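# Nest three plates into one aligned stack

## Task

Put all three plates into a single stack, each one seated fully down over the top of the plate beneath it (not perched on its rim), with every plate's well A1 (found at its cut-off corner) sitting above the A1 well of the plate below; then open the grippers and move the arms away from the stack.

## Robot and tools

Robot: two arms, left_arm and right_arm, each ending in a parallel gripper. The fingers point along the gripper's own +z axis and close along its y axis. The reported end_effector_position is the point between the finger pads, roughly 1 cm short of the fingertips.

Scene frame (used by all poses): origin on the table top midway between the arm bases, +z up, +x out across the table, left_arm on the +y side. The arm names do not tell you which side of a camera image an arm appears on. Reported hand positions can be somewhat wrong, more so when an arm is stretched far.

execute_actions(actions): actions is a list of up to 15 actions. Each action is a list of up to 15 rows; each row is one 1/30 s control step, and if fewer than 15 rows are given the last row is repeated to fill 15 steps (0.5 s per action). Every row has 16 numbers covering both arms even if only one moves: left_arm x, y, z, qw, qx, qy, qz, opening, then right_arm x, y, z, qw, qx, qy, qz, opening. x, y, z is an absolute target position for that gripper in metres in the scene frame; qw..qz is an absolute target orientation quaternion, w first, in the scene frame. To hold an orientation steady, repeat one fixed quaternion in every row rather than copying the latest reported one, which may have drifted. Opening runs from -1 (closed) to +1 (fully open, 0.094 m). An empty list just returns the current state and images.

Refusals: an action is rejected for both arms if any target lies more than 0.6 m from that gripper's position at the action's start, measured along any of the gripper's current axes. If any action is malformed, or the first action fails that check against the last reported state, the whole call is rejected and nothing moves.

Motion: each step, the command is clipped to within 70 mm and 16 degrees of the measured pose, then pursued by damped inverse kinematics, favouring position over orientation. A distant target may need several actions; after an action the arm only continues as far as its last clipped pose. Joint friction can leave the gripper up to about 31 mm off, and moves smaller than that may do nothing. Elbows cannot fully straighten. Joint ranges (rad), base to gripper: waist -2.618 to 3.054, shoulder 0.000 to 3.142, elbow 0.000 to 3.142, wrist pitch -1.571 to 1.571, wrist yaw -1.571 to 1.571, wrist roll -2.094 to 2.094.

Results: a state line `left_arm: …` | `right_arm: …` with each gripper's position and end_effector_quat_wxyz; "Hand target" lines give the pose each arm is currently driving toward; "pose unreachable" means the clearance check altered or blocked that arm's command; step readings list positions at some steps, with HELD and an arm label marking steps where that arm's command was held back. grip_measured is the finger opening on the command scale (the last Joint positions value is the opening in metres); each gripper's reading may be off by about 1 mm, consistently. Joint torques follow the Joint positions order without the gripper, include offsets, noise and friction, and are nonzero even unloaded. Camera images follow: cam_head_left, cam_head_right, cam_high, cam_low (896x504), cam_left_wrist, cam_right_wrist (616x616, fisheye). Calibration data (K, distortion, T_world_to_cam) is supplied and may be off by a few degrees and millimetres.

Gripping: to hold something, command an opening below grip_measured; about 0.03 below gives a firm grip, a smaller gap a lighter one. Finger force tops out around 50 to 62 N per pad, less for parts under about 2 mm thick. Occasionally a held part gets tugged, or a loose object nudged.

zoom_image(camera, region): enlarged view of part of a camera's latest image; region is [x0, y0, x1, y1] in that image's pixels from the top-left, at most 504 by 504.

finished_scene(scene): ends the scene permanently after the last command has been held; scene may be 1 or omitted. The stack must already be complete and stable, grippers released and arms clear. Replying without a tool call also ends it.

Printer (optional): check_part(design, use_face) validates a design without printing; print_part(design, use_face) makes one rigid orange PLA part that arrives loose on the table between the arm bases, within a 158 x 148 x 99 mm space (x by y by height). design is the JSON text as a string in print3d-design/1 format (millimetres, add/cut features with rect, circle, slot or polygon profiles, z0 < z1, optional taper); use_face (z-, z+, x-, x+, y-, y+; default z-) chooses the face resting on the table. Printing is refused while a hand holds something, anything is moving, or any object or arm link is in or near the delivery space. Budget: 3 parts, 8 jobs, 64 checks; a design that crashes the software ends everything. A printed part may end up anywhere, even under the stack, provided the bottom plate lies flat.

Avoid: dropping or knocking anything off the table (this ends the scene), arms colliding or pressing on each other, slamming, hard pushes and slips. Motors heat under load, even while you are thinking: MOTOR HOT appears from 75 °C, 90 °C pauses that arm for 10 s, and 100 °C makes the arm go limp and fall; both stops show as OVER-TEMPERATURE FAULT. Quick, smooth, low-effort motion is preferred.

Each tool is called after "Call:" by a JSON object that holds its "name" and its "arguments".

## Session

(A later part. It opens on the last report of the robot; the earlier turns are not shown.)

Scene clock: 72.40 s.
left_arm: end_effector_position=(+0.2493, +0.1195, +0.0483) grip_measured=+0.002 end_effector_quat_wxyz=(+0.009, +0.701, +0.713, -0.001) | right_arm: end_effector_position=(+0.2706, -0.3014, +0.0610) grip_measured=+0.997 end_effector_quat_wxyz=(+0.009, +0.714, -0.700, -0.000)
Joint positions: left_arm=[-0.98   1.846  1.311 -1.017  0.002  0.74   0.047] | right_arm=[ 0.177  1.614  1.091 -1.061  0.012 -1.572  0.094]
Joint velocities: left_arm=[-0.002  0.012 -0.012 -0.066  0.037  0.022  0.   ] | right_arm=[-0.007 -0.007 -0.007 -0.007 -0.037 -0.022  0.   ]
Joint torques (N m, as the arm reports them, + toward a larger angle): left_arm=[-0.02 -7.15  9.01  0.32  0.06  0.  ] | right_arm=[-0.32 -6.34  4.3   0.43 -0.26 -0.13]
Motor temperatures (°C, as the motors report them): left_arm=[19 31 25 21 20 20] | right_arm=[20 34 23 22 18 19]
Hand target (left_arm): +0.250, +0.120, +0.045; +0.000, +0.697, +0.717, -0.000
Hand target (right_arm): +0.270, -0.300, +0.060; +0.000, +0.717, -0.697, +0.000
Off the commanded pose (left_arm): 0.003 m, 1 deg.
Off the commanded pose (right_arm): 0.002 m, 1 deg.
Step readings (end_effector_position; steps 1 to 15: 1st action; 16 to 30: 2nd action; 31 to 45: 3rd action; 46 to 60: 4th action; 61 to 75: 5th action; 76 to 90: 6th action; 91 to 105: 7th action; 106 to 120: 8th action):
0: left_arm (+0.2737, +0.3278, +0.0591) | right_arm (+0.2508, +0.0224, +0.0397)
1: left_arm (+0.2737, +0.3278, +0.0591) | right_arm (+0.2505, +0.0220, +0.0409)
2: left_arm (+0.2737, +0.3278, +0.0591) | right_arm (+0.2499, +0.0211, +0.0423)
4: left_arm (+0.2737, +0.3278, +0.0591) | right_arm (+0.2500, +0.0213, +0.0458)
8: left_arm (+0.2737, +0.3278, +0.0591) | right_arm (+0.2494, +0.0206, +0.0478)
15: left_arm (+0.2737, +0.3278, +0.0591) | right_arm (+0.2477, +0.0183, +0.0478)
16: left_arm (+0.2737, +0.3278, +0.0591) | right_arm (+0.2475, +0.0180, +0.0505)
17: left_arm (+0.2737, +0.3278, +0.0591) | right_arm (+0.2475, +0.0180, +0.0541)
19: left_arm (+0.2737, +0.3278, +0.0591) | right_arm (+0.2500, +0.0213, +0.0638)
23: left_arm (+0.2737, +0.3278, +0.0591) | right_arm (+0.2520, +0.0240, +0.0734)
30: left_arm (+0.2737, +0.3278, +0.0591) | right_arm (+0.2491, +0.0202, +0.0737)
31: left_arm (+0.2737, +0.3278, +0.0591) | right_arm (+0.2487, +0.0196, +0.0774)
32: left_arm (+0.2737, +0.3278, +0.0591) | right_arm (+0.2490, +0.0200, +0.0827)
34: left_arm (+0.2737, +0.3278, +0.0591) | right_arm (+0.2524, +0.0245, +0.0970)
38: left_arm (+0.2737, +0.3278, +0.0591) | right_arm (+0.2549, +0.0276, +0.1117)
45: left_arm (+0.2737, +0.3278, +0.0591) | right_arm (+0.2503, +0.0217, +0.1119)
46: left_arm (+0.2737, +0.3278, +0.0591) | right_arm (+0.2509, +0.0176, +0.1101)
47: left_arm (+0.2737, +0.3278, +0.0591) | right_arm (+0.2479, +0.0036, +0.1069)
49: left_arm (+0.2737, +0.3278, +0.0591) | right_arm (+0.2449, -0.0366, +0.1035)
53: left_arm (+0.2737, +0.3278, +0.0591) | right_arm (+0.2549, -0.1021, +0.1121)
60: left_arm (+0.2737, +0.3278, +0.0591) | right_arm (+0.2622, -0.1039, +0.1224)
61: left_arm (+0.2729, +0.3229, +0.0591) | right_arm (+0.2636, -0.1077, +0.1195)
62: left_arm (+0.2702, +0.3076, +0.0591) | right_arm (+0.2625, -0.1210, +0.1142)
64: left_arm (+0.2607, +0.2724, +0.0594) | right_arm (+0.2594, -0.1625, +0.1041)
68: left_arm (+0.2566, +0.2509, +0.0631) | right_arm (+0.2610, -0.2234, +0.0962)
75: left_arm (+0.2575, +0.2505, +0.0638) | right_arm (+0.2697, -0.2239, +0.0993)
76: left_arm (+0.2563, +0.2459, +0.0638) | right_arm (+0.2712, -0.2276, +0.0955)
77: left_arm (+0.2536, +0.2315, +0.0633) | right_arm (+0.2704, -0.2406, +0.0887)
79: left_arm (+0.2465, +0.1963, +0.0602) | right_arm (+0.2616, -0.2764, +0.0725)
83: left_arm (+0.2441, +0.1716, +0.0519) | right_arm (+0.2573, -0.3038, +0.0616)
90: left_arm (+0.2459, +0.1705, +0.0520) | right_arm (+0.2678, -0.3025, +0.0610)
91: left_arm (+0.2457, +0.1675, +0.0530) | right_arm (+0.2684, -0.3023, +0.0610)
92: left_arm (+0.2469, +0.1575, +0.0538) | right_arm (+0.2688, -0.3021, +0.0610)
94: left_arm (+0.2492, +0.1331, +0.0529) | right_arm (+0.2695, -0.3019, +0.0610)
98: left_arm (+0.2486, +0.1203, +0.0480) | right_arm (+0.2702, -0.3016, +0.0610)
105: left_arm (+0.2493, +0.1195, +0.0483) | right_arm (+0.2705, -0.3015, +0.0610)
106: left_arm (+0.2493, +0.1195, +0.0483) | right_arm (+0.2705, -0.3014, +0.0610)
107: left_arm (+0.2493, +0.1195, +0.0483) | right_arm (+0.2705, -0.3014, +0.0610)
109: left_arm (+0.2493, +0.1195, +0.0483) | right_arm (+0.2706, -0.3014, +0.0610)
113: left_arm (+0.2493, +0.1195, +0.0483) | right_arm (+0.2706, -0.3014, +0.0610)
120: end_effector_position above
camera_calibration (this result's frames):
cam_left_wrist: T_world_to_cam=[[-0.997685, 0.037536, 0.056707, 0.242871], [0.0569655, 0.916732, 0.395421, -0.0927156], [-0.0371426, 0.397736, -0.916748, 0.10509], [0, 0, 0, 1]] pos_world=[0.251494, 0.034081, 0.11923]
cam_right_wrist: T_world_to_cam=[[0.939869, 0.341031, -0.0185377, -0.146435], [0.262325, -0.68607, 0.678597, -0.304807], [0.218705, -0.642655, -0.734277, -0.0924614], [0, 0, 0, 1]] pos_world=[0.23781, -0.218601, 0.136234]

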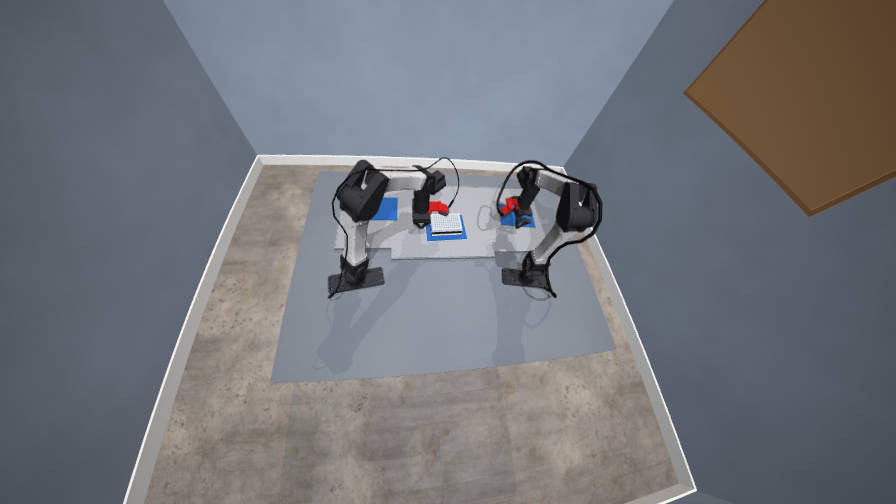

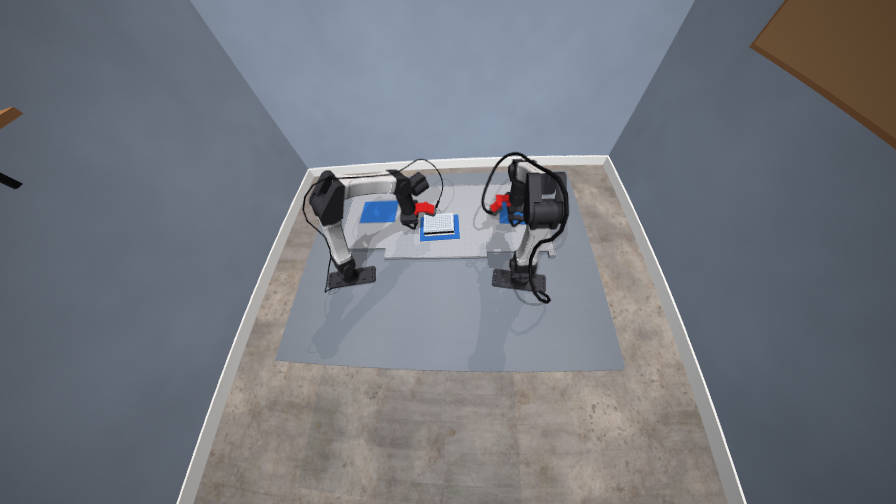

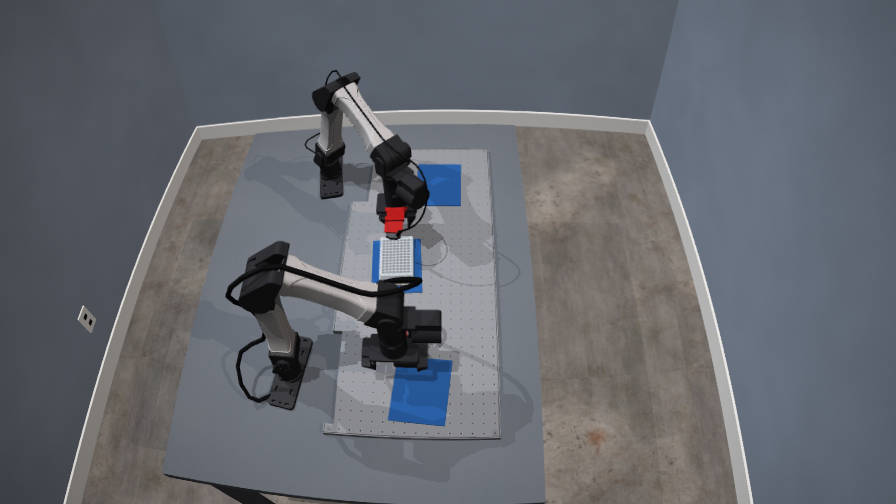

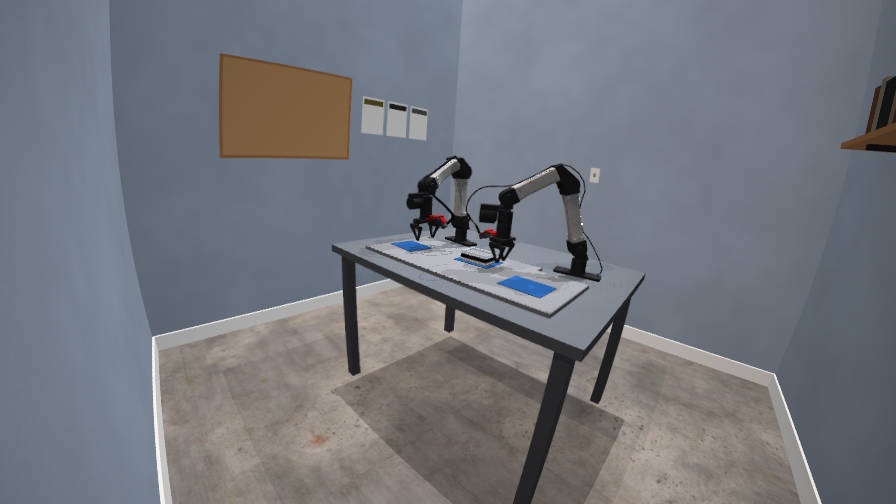

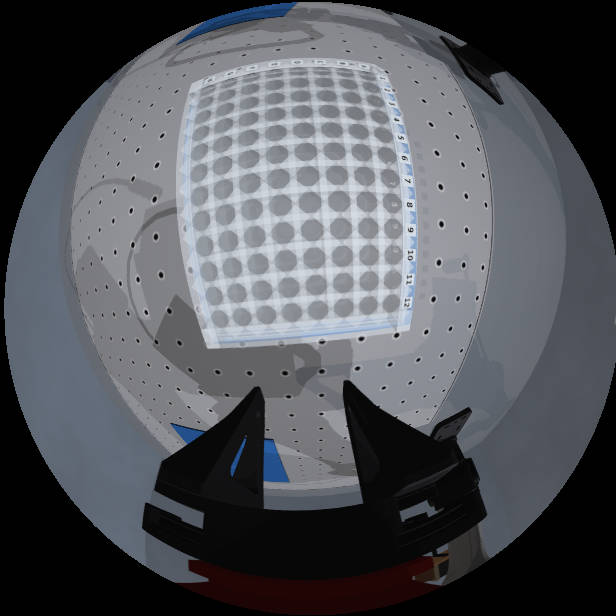

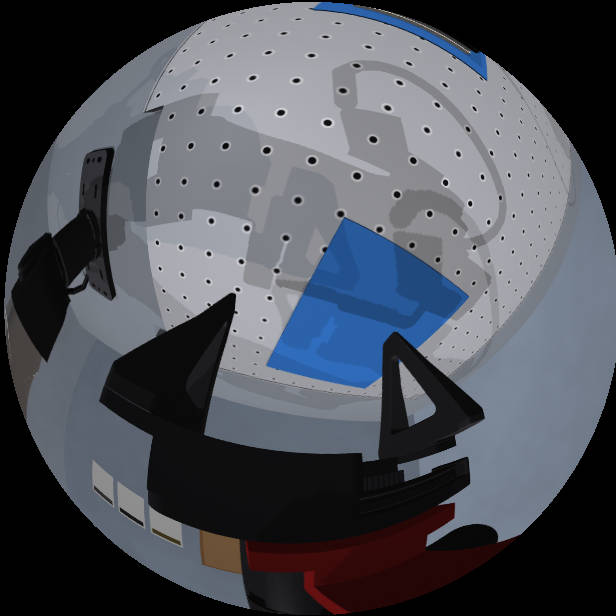

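Call:
{"name": "execute_actions", "arguments": {"actions": [[[0.25,0.108,0.045,0,0.69,0.724,0,-0.6,0.27,-0.23,0.07,0,0.717,-0.697,0,1]],[[0.25,0.100,0.045,0,0.69,0.724,0,-0.6,0.27,-0.23,0.07,0,0.717,-0.697,0,1]],[[0.25,0.095,0.045,0,0.69,0.724,0,-0.6,0.27,-0.23,0.07,0,0.717,-0.697,0,1]]]}}

Call:
{"name": "zoom_image", "arguments": {"camera": "cam_right_wrist", "region": [280,0,520,140]}}

Scene clock: 74.67 s.
left_arm: end_effector_position=(+0.2530, +0.0967, +0.0502) grip_measured=-0.598 end_effector_quat_wxyz=(+0.013, +0.689, +0.724, -0.002) | right_arm: end_effector_position=(+0.2651, -0.2294, +0.0662) grip_measured=+0.997 end_effector_quat_wxyz=(-0.001, +0.722, -0.692, -0.001)
Joint positions: left_arm=[-1.017  1.909  1.401 -1.038  0.002  0.672  0.019] | right_arm=[ 0.431  1.614  1.112 -1.068 -0.004 -1.338  0.094]
Joint velocities: left_arm=[ 0.012 -0.002 -0.002  0.007  0.066  0.007  0.001] | right_arm=[-0.012  0.007 -0.007 -0.022 -0.007  0.007  0.   ]
Joint torques (N m, as the arm reports them, + toward a larger angle): left_arm=[-1.11 -7.46  9.07  0.3   0.03 -0.04] | right_arm=[-0.37 -4.56  7.56  0.08 -0.07  0.06]
Motor temperatures (°C, as the motors report them): left_arm=[19 31 25 21 20 20] | right_arm=[20 34 23 22 18 19]
Hand target (left_arm): +0.250, +0.095, +0.045; +0.000, +0.690, +0.724, -0.000
Hand target (right_arm): +0.270, -0.230, +0.070; -0.000, +0.717, -0.697, +0.000
Off the commanded pose (left_arm): 0.006 m, 1 deg.
Off the commanded pose (right_arm): 0.006 m, 1 deg.
Step readings (end_effector_position; steps 1 to 15: 1st action; 16 to 30: 2nd action; 31 to 45: 3rd action):
0: left_arm (+0.2493, +0.1195, +0.0483) | right_arm (+0.2706, -0.3014, +0.0610)
1: left_arm (+0.2494, +0.1189, +0.0488) | right_arm (+0.2704, -0.2961, +0.0610)
2: left_arm (+0.2505, +0.1166, +0.0494) | right_arm (+0.2695, -0.2817, +0.0610)
4: left_arm (+0.2523, +0.1118, +0.0500) | right_arm (+0.2648, -0.2482, +0.0613)
8: left_arm (+0.2524, +0.1098, +0.0498) | right_arm (+0.2650, -0.2293, +0.0653)
15: left_arm (+0.2524, +0.1098, +0.0498) | right_arm (+0.2659, -0.2292, +0.0662)
16: left_arm (+0.2523, +0.1093, +0.0500) | right_arm (+0.2658, -0.2293, +0.0662)
17: left_arm (+0.2528, +0.1073, +0.0504) | right_arm (+0.2657, -0.2293, +0.0662)
19: left_arm (+0.2532, +0.1033, +0.0506) | right_arm (+0.2655, -0.2293, +0.0662)
23: left_arm (+0.2526, +0.1016, +0.0499) | right_arm (+0.2653, -0.2294, +0.0662)
30: left_arm (+0.2525, +0.1016, +0.0498) | right_arm (+0.2652, -0.2294, +0.0662)
31: left_arm (+0.2525, +0.1013, +0.0500) | right_arm (+0.2652, -0.2294, +0.0662)
32: left_arm (+0.2529, +0.1002, +0.0503) | right_arm (+0.2652, -0.2294, +0.0662)
34: left_arm (+0.2533, +0.0977, +0.0505) | right_arm (+0.2652, -0.2294, +0.0662)
38: left_arm (+0.2530, +0.0967, +0.0502) | right_arm (+0.2651, -0.2294, +0.0662)
45: end_effector_position above
camera_calibration (this result's frames):
cam_left_wrist: T_world_to_cam=[[-0.998579, 0.0066714, 0.0528797, 0.250681], [0.026792, 0.920507, 0.389807, -0.065125], [-0.0460755, 0.390669, -0.919377, 0.119079], [0, 0, 0, 1]] pos_world=[0.257556, 0.011755, 0.121609]
cam_right_wrist: T_world_to_cam=[[0.932669, 0.360733, -0.000518171, -0.160532], [0.267903, -0.691695, 0.670661, -0.25984], [0.241571, -0.625644, -0.741764, -0.0428573], [0, 0, 0, 1]] pos_world=[0.229688, -0.148634, 0.142392]

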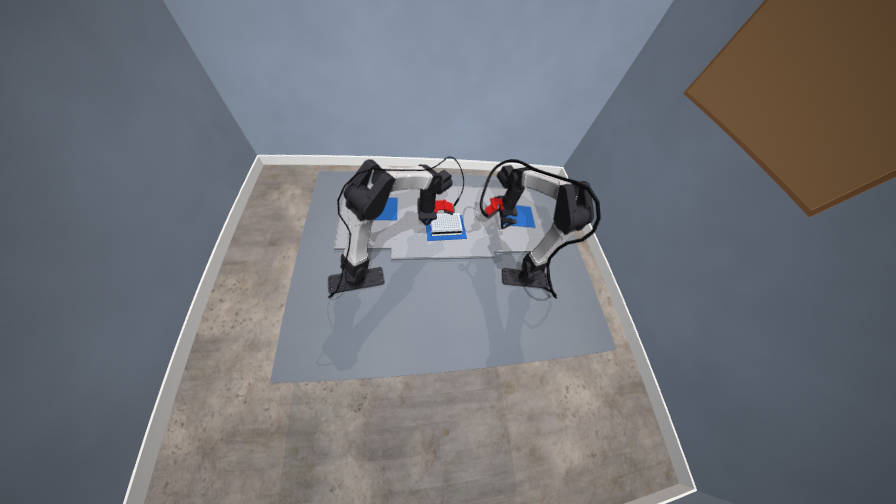

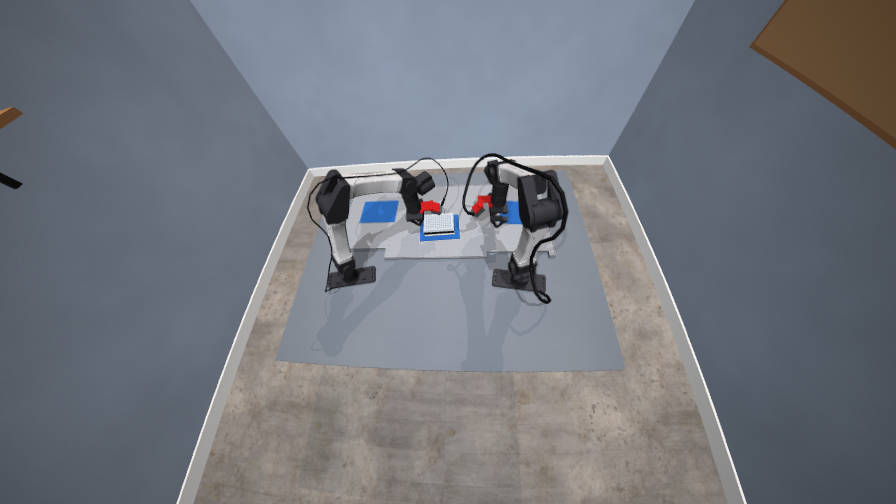

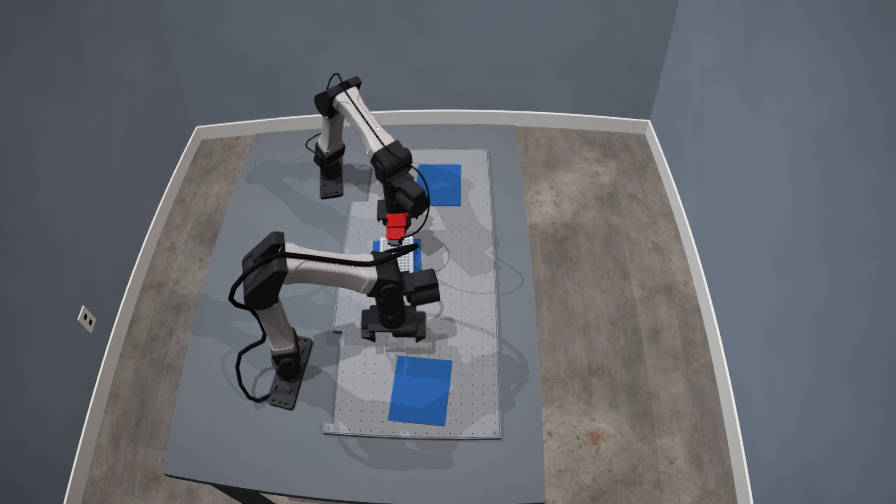

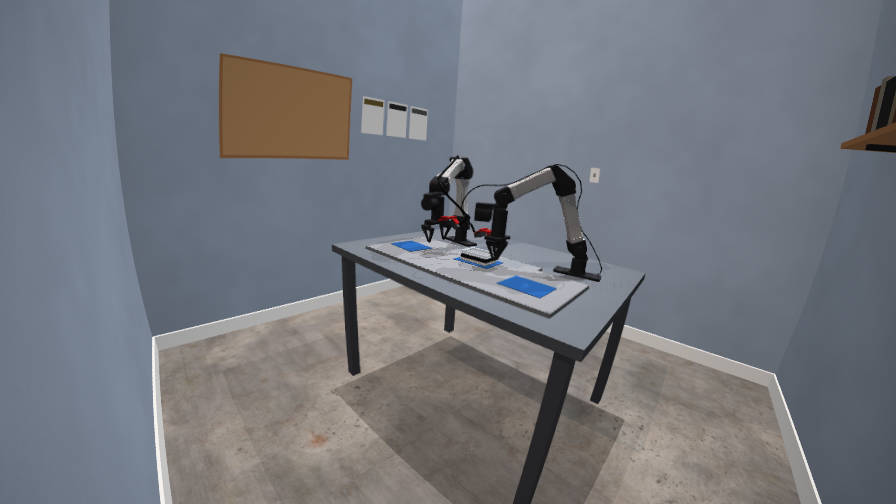

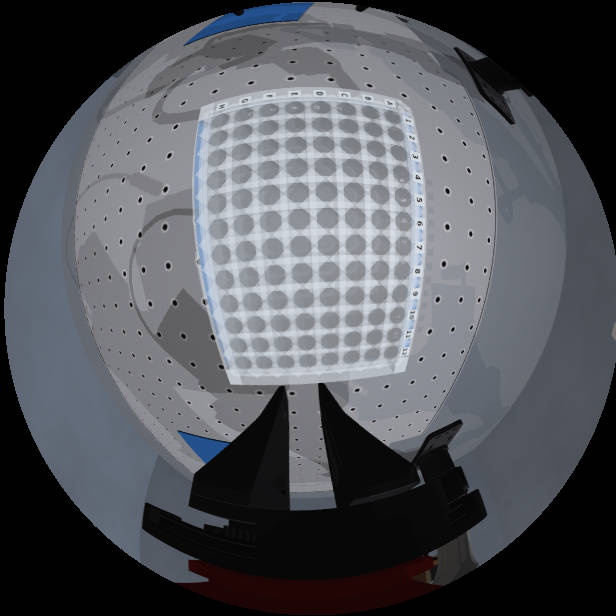

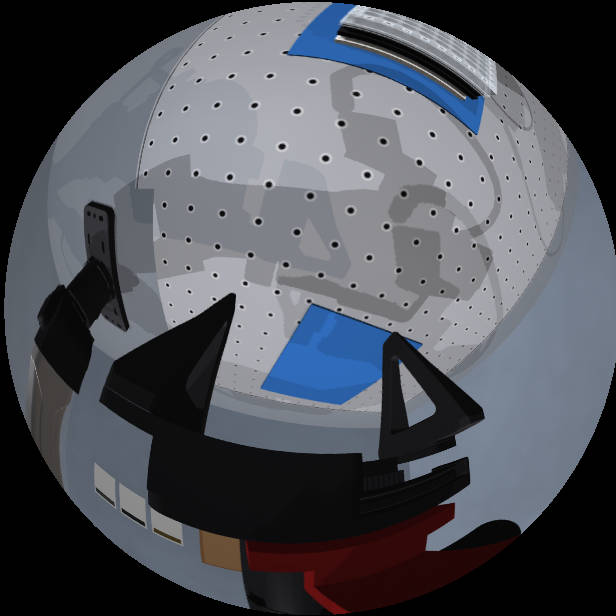

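Region (280, 0, 520, 140) of cam_right_wrist's 616x616 image, scaled by 2.100, with more detail than that image has; it fills the top 294 rows of this view, and the rest is white.

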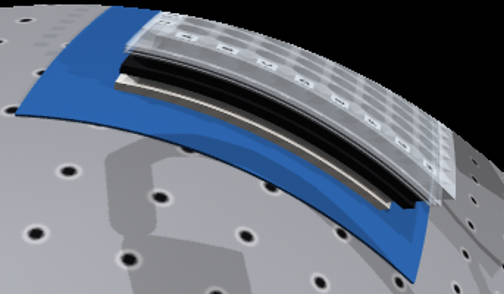

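Call:
{"name": "execute_actions", "arguments": {"actions": [[[0.247,0.093,0.045,0,0.69,0.724,0,-0.6,0.27,-0.23,0.07,0,0.717,-0.697,0,1]],[[0.247,0.091,0.045,0,0.69,0.724,0,-0.6,0.27,-0.23,0.07,0,0.717,-0.697,0,1]],[[0.247,0.089,0.045,0,0.69,0.724,0,-0.6,0.27,-0.23,0.07,0,0.717,-0.697,0,1]],[[0.247,0.087,0.045,0,0.69,0.724,0,-0.6,0.27,-0.23,0.07,0,0.717,-0.697,0,1]]]}}

Call:
{"name": "zoom_image", "arguments": {"camera": "cam_right_wrist", "region": [280,0,520,140]}}

Scene clock: 77.20 s.
left_arm: end_effector_position=(+0.2513, +0.0891, +0.0505) grip_measured=-0.598 end_effector_quat_wxyz=(+0.014, +0.688, +0.726, -0.002) | right_arm: end_effector_position=(+0.2651, -0.2294, +0.0662) grip_measured=+0.997 end_effector_quat_wxyz=(-0.001, +0.722, -0.692, -0.001)
Joint positions: left_arm=[-1.034  1.923  1.423 -1.043  0.002  0.651  0.019] | right_arm=[ 0.431  1.614  1.112 -1.068 -0.004 -1.338  0.094]
Joint velocities: left_arm=[-0.007  0.002 -0.017 -0.037 -0.007  0.007  0.001] | right_arm=[ 0.012  0.007  0.007  0.022 -0.022 -0.066 -0.001]
Joint torques (N m, as the arm reports them, + toward a larger angle): left_arm=[-1.35 -7.9   9.01  0.28  0.08 -0.07] | right_arm=[-0.48 -4.55  7.54  0.07 -0.1   0.08]
Motor temperatures (°C, as the motors report them): left_arm=[19 31 25 21 20 20] | right_arm=[20 33 24 22 18 19]
Hand target (left_arm): +0.247, +0.087, +0.045; +0.001, +0.690, +0.724, -0.000
Hand target (right_arm): +0.270, -0.230, +0.070; -0.000, +0.717, -0.697, +0.000
Off the commanded pose (left_arm): 0.007 m, 2 deg.
Off the commanded pose (right_arm): 0.006 m, 1 deg.
Step readings (end_effector_position; steps 1 to 15: 1st action; 16 to 30: 2nd action; 31 to 45: 3rd action; 46 to 60: 4th action):
0: left_arm (+0.2530, +0.0967, +0.0502) | right_arm (+0.2651, -0.2294, +0.0662)
1: left_arm (+0.2528, +0.0965, +0.0502) | right_arm (+0.2651, -0.2294, +0.0662)
2: left_arm (+0.2524, +0.0961, +0.0502) | right_arm (+0.2651, -0.2294, +0.0662)
4: left_arm (+0.2511, +0.0950, +0.0502) | right_arm (+0.2651, -0.2294, +0.0662)
8: left_arm (+0.2503, +0.0943, +0.0502) | right_arm (+0.2651, -0.2294, +0.0662)
15: left_arm (+0.2503, +0.0943, +0.0502) | right_arm (+0.2651, -0.2294, +0.0662)
16: left_arm (+0.2503, +0.0943, +0.0502) | right_arm (+0.2651, -0.2294, +0.0662)
17: left_arm (+0.2503, +0.0943, +0.0502) | right_arm (+0.2651, -0.2294, +0.0662)
19: left_arm (+0.2503, +0.0943, +0.0502) | right_arm (+0.2651, -0.2294, +0.0662)
23: left_arm (+0.2503, +0.0943, +0.0502) | right_arm (+0.2651, -0.2294, +0.0662)
30: left_arm (+0.2503, +0.0943, +0.0502) | right_arm (+0.2651, -0.2294, +0.0662)
31: left_arm (+0.2502, +0.0940, +0.0503) | right_arm (+0.2651, -0.2294, +0.0662)
32: left_arm (+0.2505, +0.0931, +0.0506) | right_arm (+0.2651, -0.2294, +0.0662)
34: left_arm (+0.2506, +0.0913, +0.0506) | right_arm (+0.2651, -0.2294, +0.0662)
38: left_arm (+0.2502, +0.0905, +0.0504) | right_arm (+0.2651, -0.2294, +0.0662)
45: left_arm (+0.2502, +0.0905, +0.0502) | right_arm (+0.2651, -0.2294, +0.0662)
46: left_arm (+0.2503, +0.0904, +0.0505) | right_arm (+0.2651, -0.2294, +0.0662)
47: left_arm (+0.2505, +0.0901, +0.0507) | right_arm (+0.2651, -0.2294, +0.0662)
49: left_arm (+0.2512, +0.0893, +0.0510) | right_arm (+0.2651, -0.2294, +0.0662)
53: left_arm (+0.2513, +0.0891, +0.0506) | right_arm (+0.2651, -0.2294, +0.0662)
60: end_effector_position above
camera_calibration (this result's frames):
cam_left_wrist: T_world_to_cam=[[-0.998639, 0.00296303, 0.0520723, 0.249452], [0.0229748, 0.921295, 0.388185, -0.0573223], [-0.0468238, 0.388853, -0.920109, 0.122656], [0, 0, 0, 1]] pos_world=[0.256172, 0.00437629, 0.122119]
cam_right_wrist: T_world_to_cam=[[0.932806, 0.360378, -0.00051966, -0.16065], [0.26764, -0.691797, 0.670661, -0.259794], [0.241332, -0.625736, -0.741764, -0.0428148], [0, 0, 0, 1]] pos_world=[0.229719, -0.148621, 0.142392]

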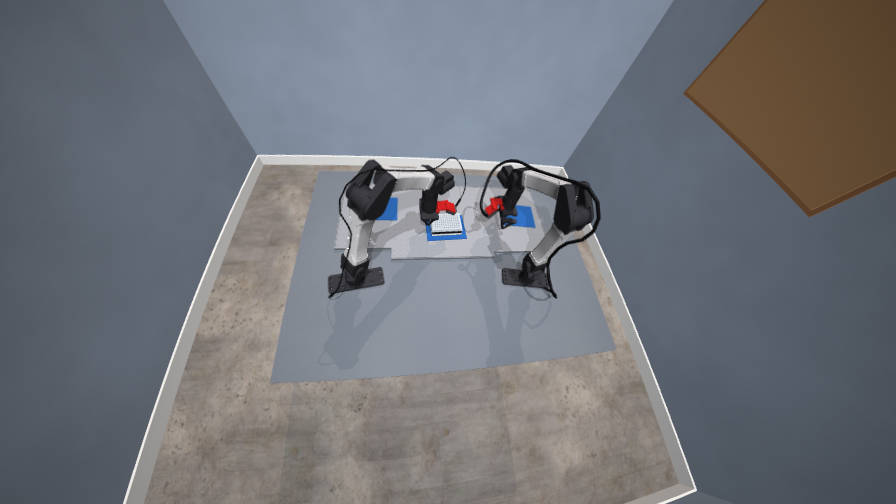

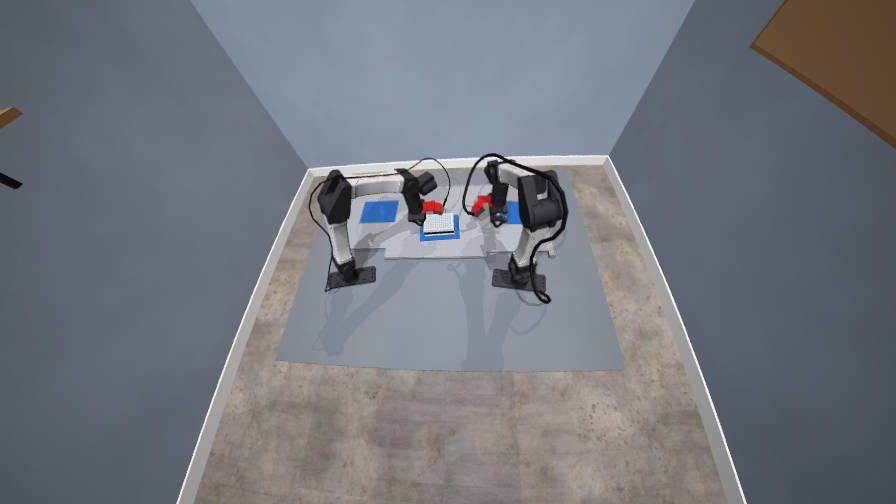

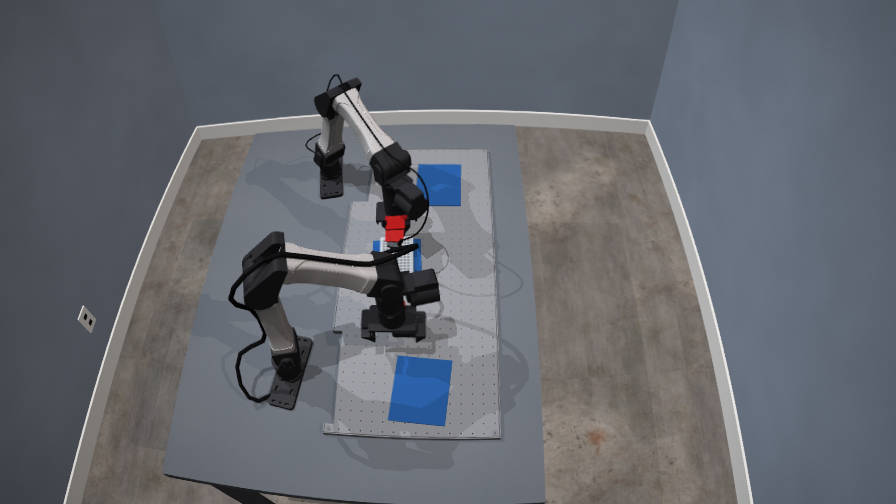

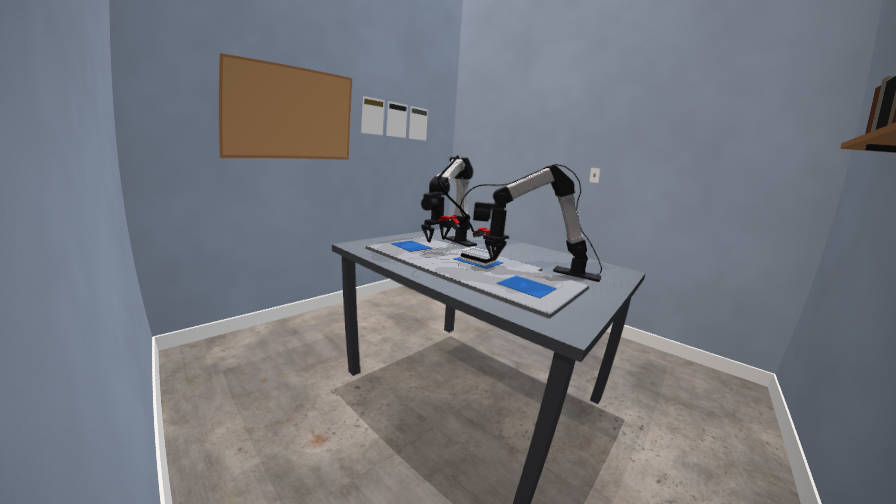

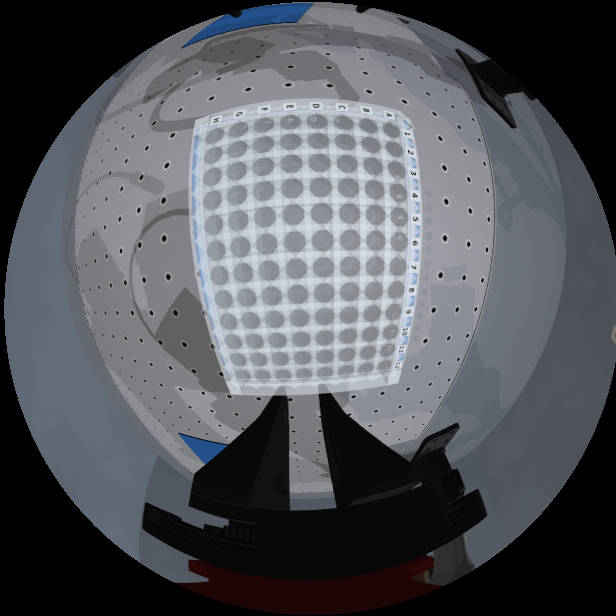

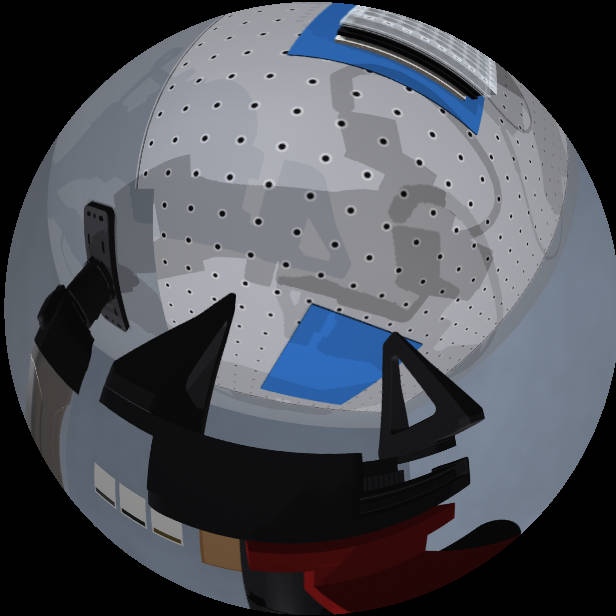

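Region (280, 0, 520, 140) of cam_right_wrist's 616x616 image, scaled by 2.100, with more detail than that image has; it fills the top 294 rows of this view, and the rest is white.

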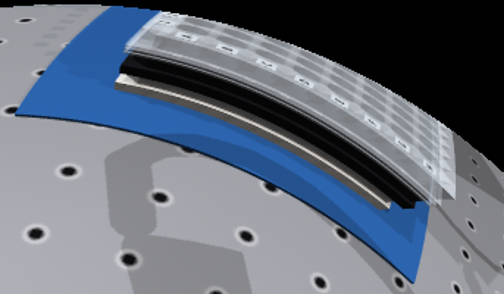

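Call:
{"name": "execute_actions", "arguments": {"actions": [[[0.247,0.0855,0.045,0,0.69,0.724,0,-0.6,0.27,-0.23,0.07,0,0.717,-0.697,0,1]],[[0.247,0.084,0.045,0,0.69,0.724,0,-0.6,0.27,-0.23,0.07,0,0.717,-0.697,0,1]],[[0.247,0.0825,0.045,0,0.69,0.724,0,-0.6,0.27,-0.23,0.07,0,0.717,-0.697,0,1]]]}}

Call:
{"name": "zoom_image", "arguments": {"camera": "cam_right_wrist", "region": [280,0,520,140]}}

Scene clock: 79.27 s.
left_arm: end_effector_position=(+0.2494, +0.0856, +0.0502) grip_measured=-0.598 end_effector_quat_wxyz=(+0.012, +0.689, +0.725, -0.002) | right_arm: end_effector_position=(+0.2651, -0.2294, +0.0662) grip_measured=+0.997 end_effector_quat_wxyz=(-0.001, +0.722, -0.692, -0.001)
Joint positions: left_arm=[-1.044  1.932  1.434 -1.048  0.002  0.644  0.019] | right_arm=[ 0.431  1.614  1.112 -1.068 -0.004 -1.338  0.094]
Joint velocities: left_arm=[ 0.007  0.002 -0.002 -0.081  0.007  0.022 -0.001] | right_arm=[ 0.007  0.002 -0.002  0.022 -0.037 -0.007  0.   ]
Joint torques (N m, as the arm reports them, + toward a larger angle): left_arm=[-1.29 -7.66  9.7   0.3   0.03 -0.06] | right_arm=[-0.45 -4.48  7.54  0.08 -0.12  0.09]
Motor temperatures (°C, as the motors report them): left_arm=[19 31 25 21 20 20] | right_arm=[20 33 24 22 18 19]
Hand target (left_arm): +0.247, +0.083, +0.045; +0.000, +0.690, +0.724, -0.000
Hand target (right_arm): +0.270, -0.230, +0.070; -0.000, +0.717, -0.697, +0.000
Off the commanded pose (left_arm): 0.007 m, 1 deg.
Off the commanded pose (right_arm): 0.006 m, 1 deg.
Step readings (end_effector_position; steps 1 to 15: 1st action; 16 to 30: 2nd action; 31 to 45: 3rd action):
0: left_arm (+0.2513, +0.0891, +0.0505) | right_arm (+0.2651, -0.2294, +0.0662)
1: left_arm (+0.2512, +0.0890, +0.0505) | right_arm (+0.2651, -0.2294, +0.0662)
2: left_arm (+0.2510, +0.0889, +0.0505) | right_arm (+0.2651, -0.2294, +0.0662)
4: left_arm (+0.2503, +0.0882, +0.0505) | right_arm (+0.2651, -0.2294, +0.0662)
8: left_arm (+0.2498, +0.0878, +0.0505) | right_arm (+0.2651, -0.2294, +0.0662)
15: left_arm (+0.2498, +0.0878, +0.0505) | right_arm (+0.2651, -0.2294, +0.0662)
16: left_arm (+0.2498, +0.0877, +0.0506) | right_arm (+0.2651, -0.2294, +0.0662)
17: left_arm (+0.2502, +0.0873, +0.0507) | right_arm (+0.2651, -0.2294, +0.0662)
19: left_arm (+0.2510, +0.0863, +0.0506) | right_arm (+0.2651, -0.2294, +0.0662)
23: left_arm (+0.2511, +0.0862, +0.0504) | right_arm (+0.2651, -0.2294, +0.0662)
30: left_arm (+0.2511, +0.0862, +0.0503) | right_arm (+0.2651, -0.2294, +0.0662)
31: left_arm (+0.2510, +0.0863, +0.0502) | right_arm (+0.2651, -0.2294, +0.0662)
32: left_arm (+0.2510, +0.0863, +0.0502) | right_arm (+0.2651, -0.2294, +0.0662)
34: left_arm (+0.2506, +0.0861, +0.0502) | right_arm (+0.2651, -0.2294, +0.0662)
38: left_arm (+0.2496, +0.0856, +0.0502) | right_arm (+0.2651, -0.2294, +0.0662)
45: end_effector_position above
camera_calibration (this result's frames):
cam_left_wrist: T_world_to_cam=[[-0.998501, 0.00549846, 0.0544499, 0.247199], [0.0263587, 0.920252, 0.390437, -0.0547885], [-0.0479609, 0.391287, -0.919018, 0.123708], [0, 0, 0, 1]] pos_world=[0.254205, 0.00065464, 0.121622]
cam_right_wrist: T_world_to_cam=[[0.932806, 0.360378, -0.00051966, -0.16065], [0.26764, -0.691797, 0.670661, -0.259794], [0.241332, -0.625736, -0.741764, -0.0428148], [0, 0, 0, 1]] pos_world=[0.229719, -0.148621, 0.142392]

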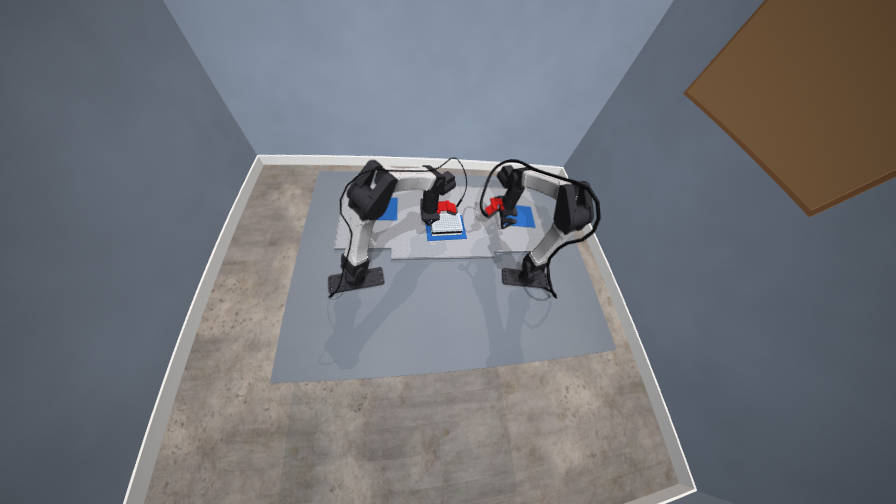

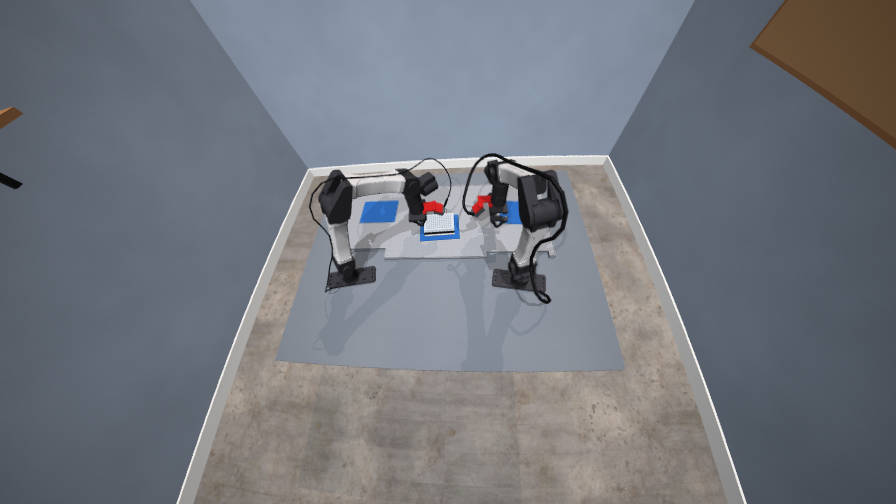

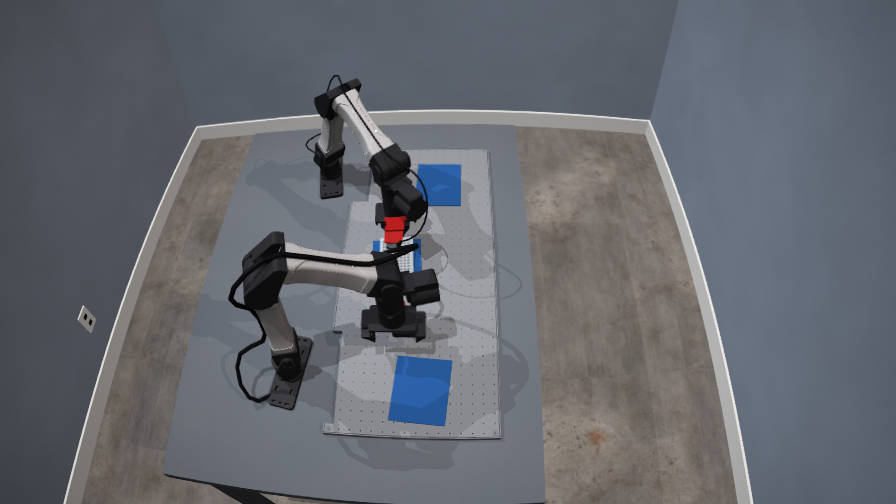

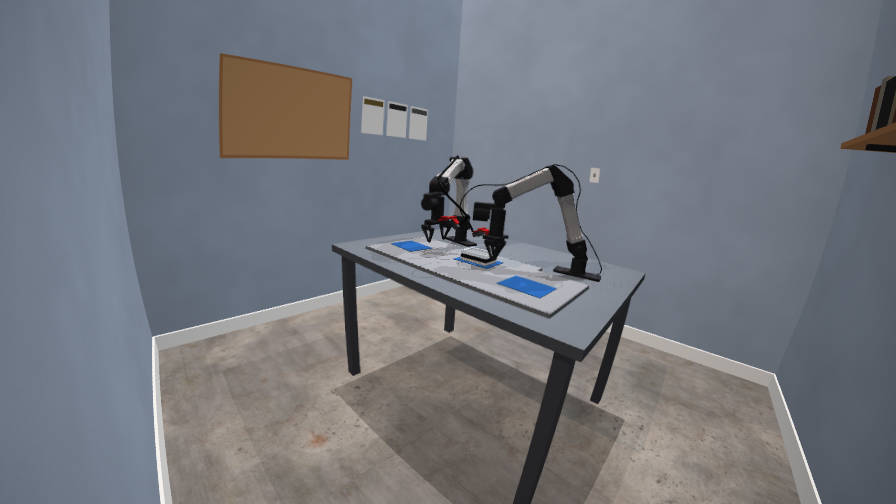

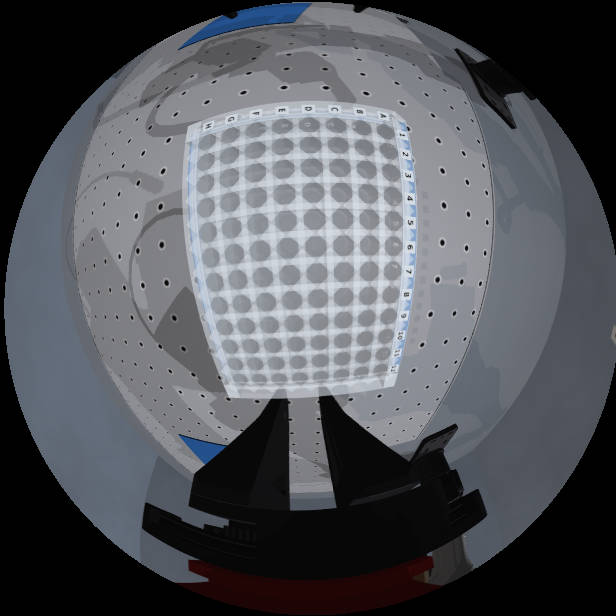

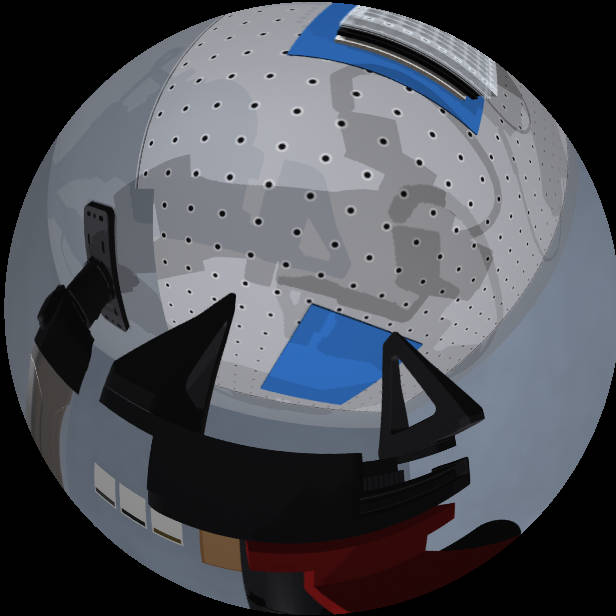

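Region (280, 0, 520, 140) of cam_right_wrist's 616x616 image, scaled by 2.100, with more detail than that image has; it fills the top 294 rows of this view, and the rest is white.

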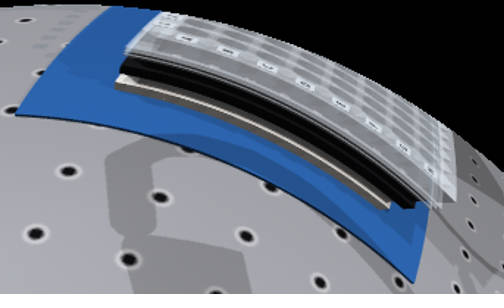

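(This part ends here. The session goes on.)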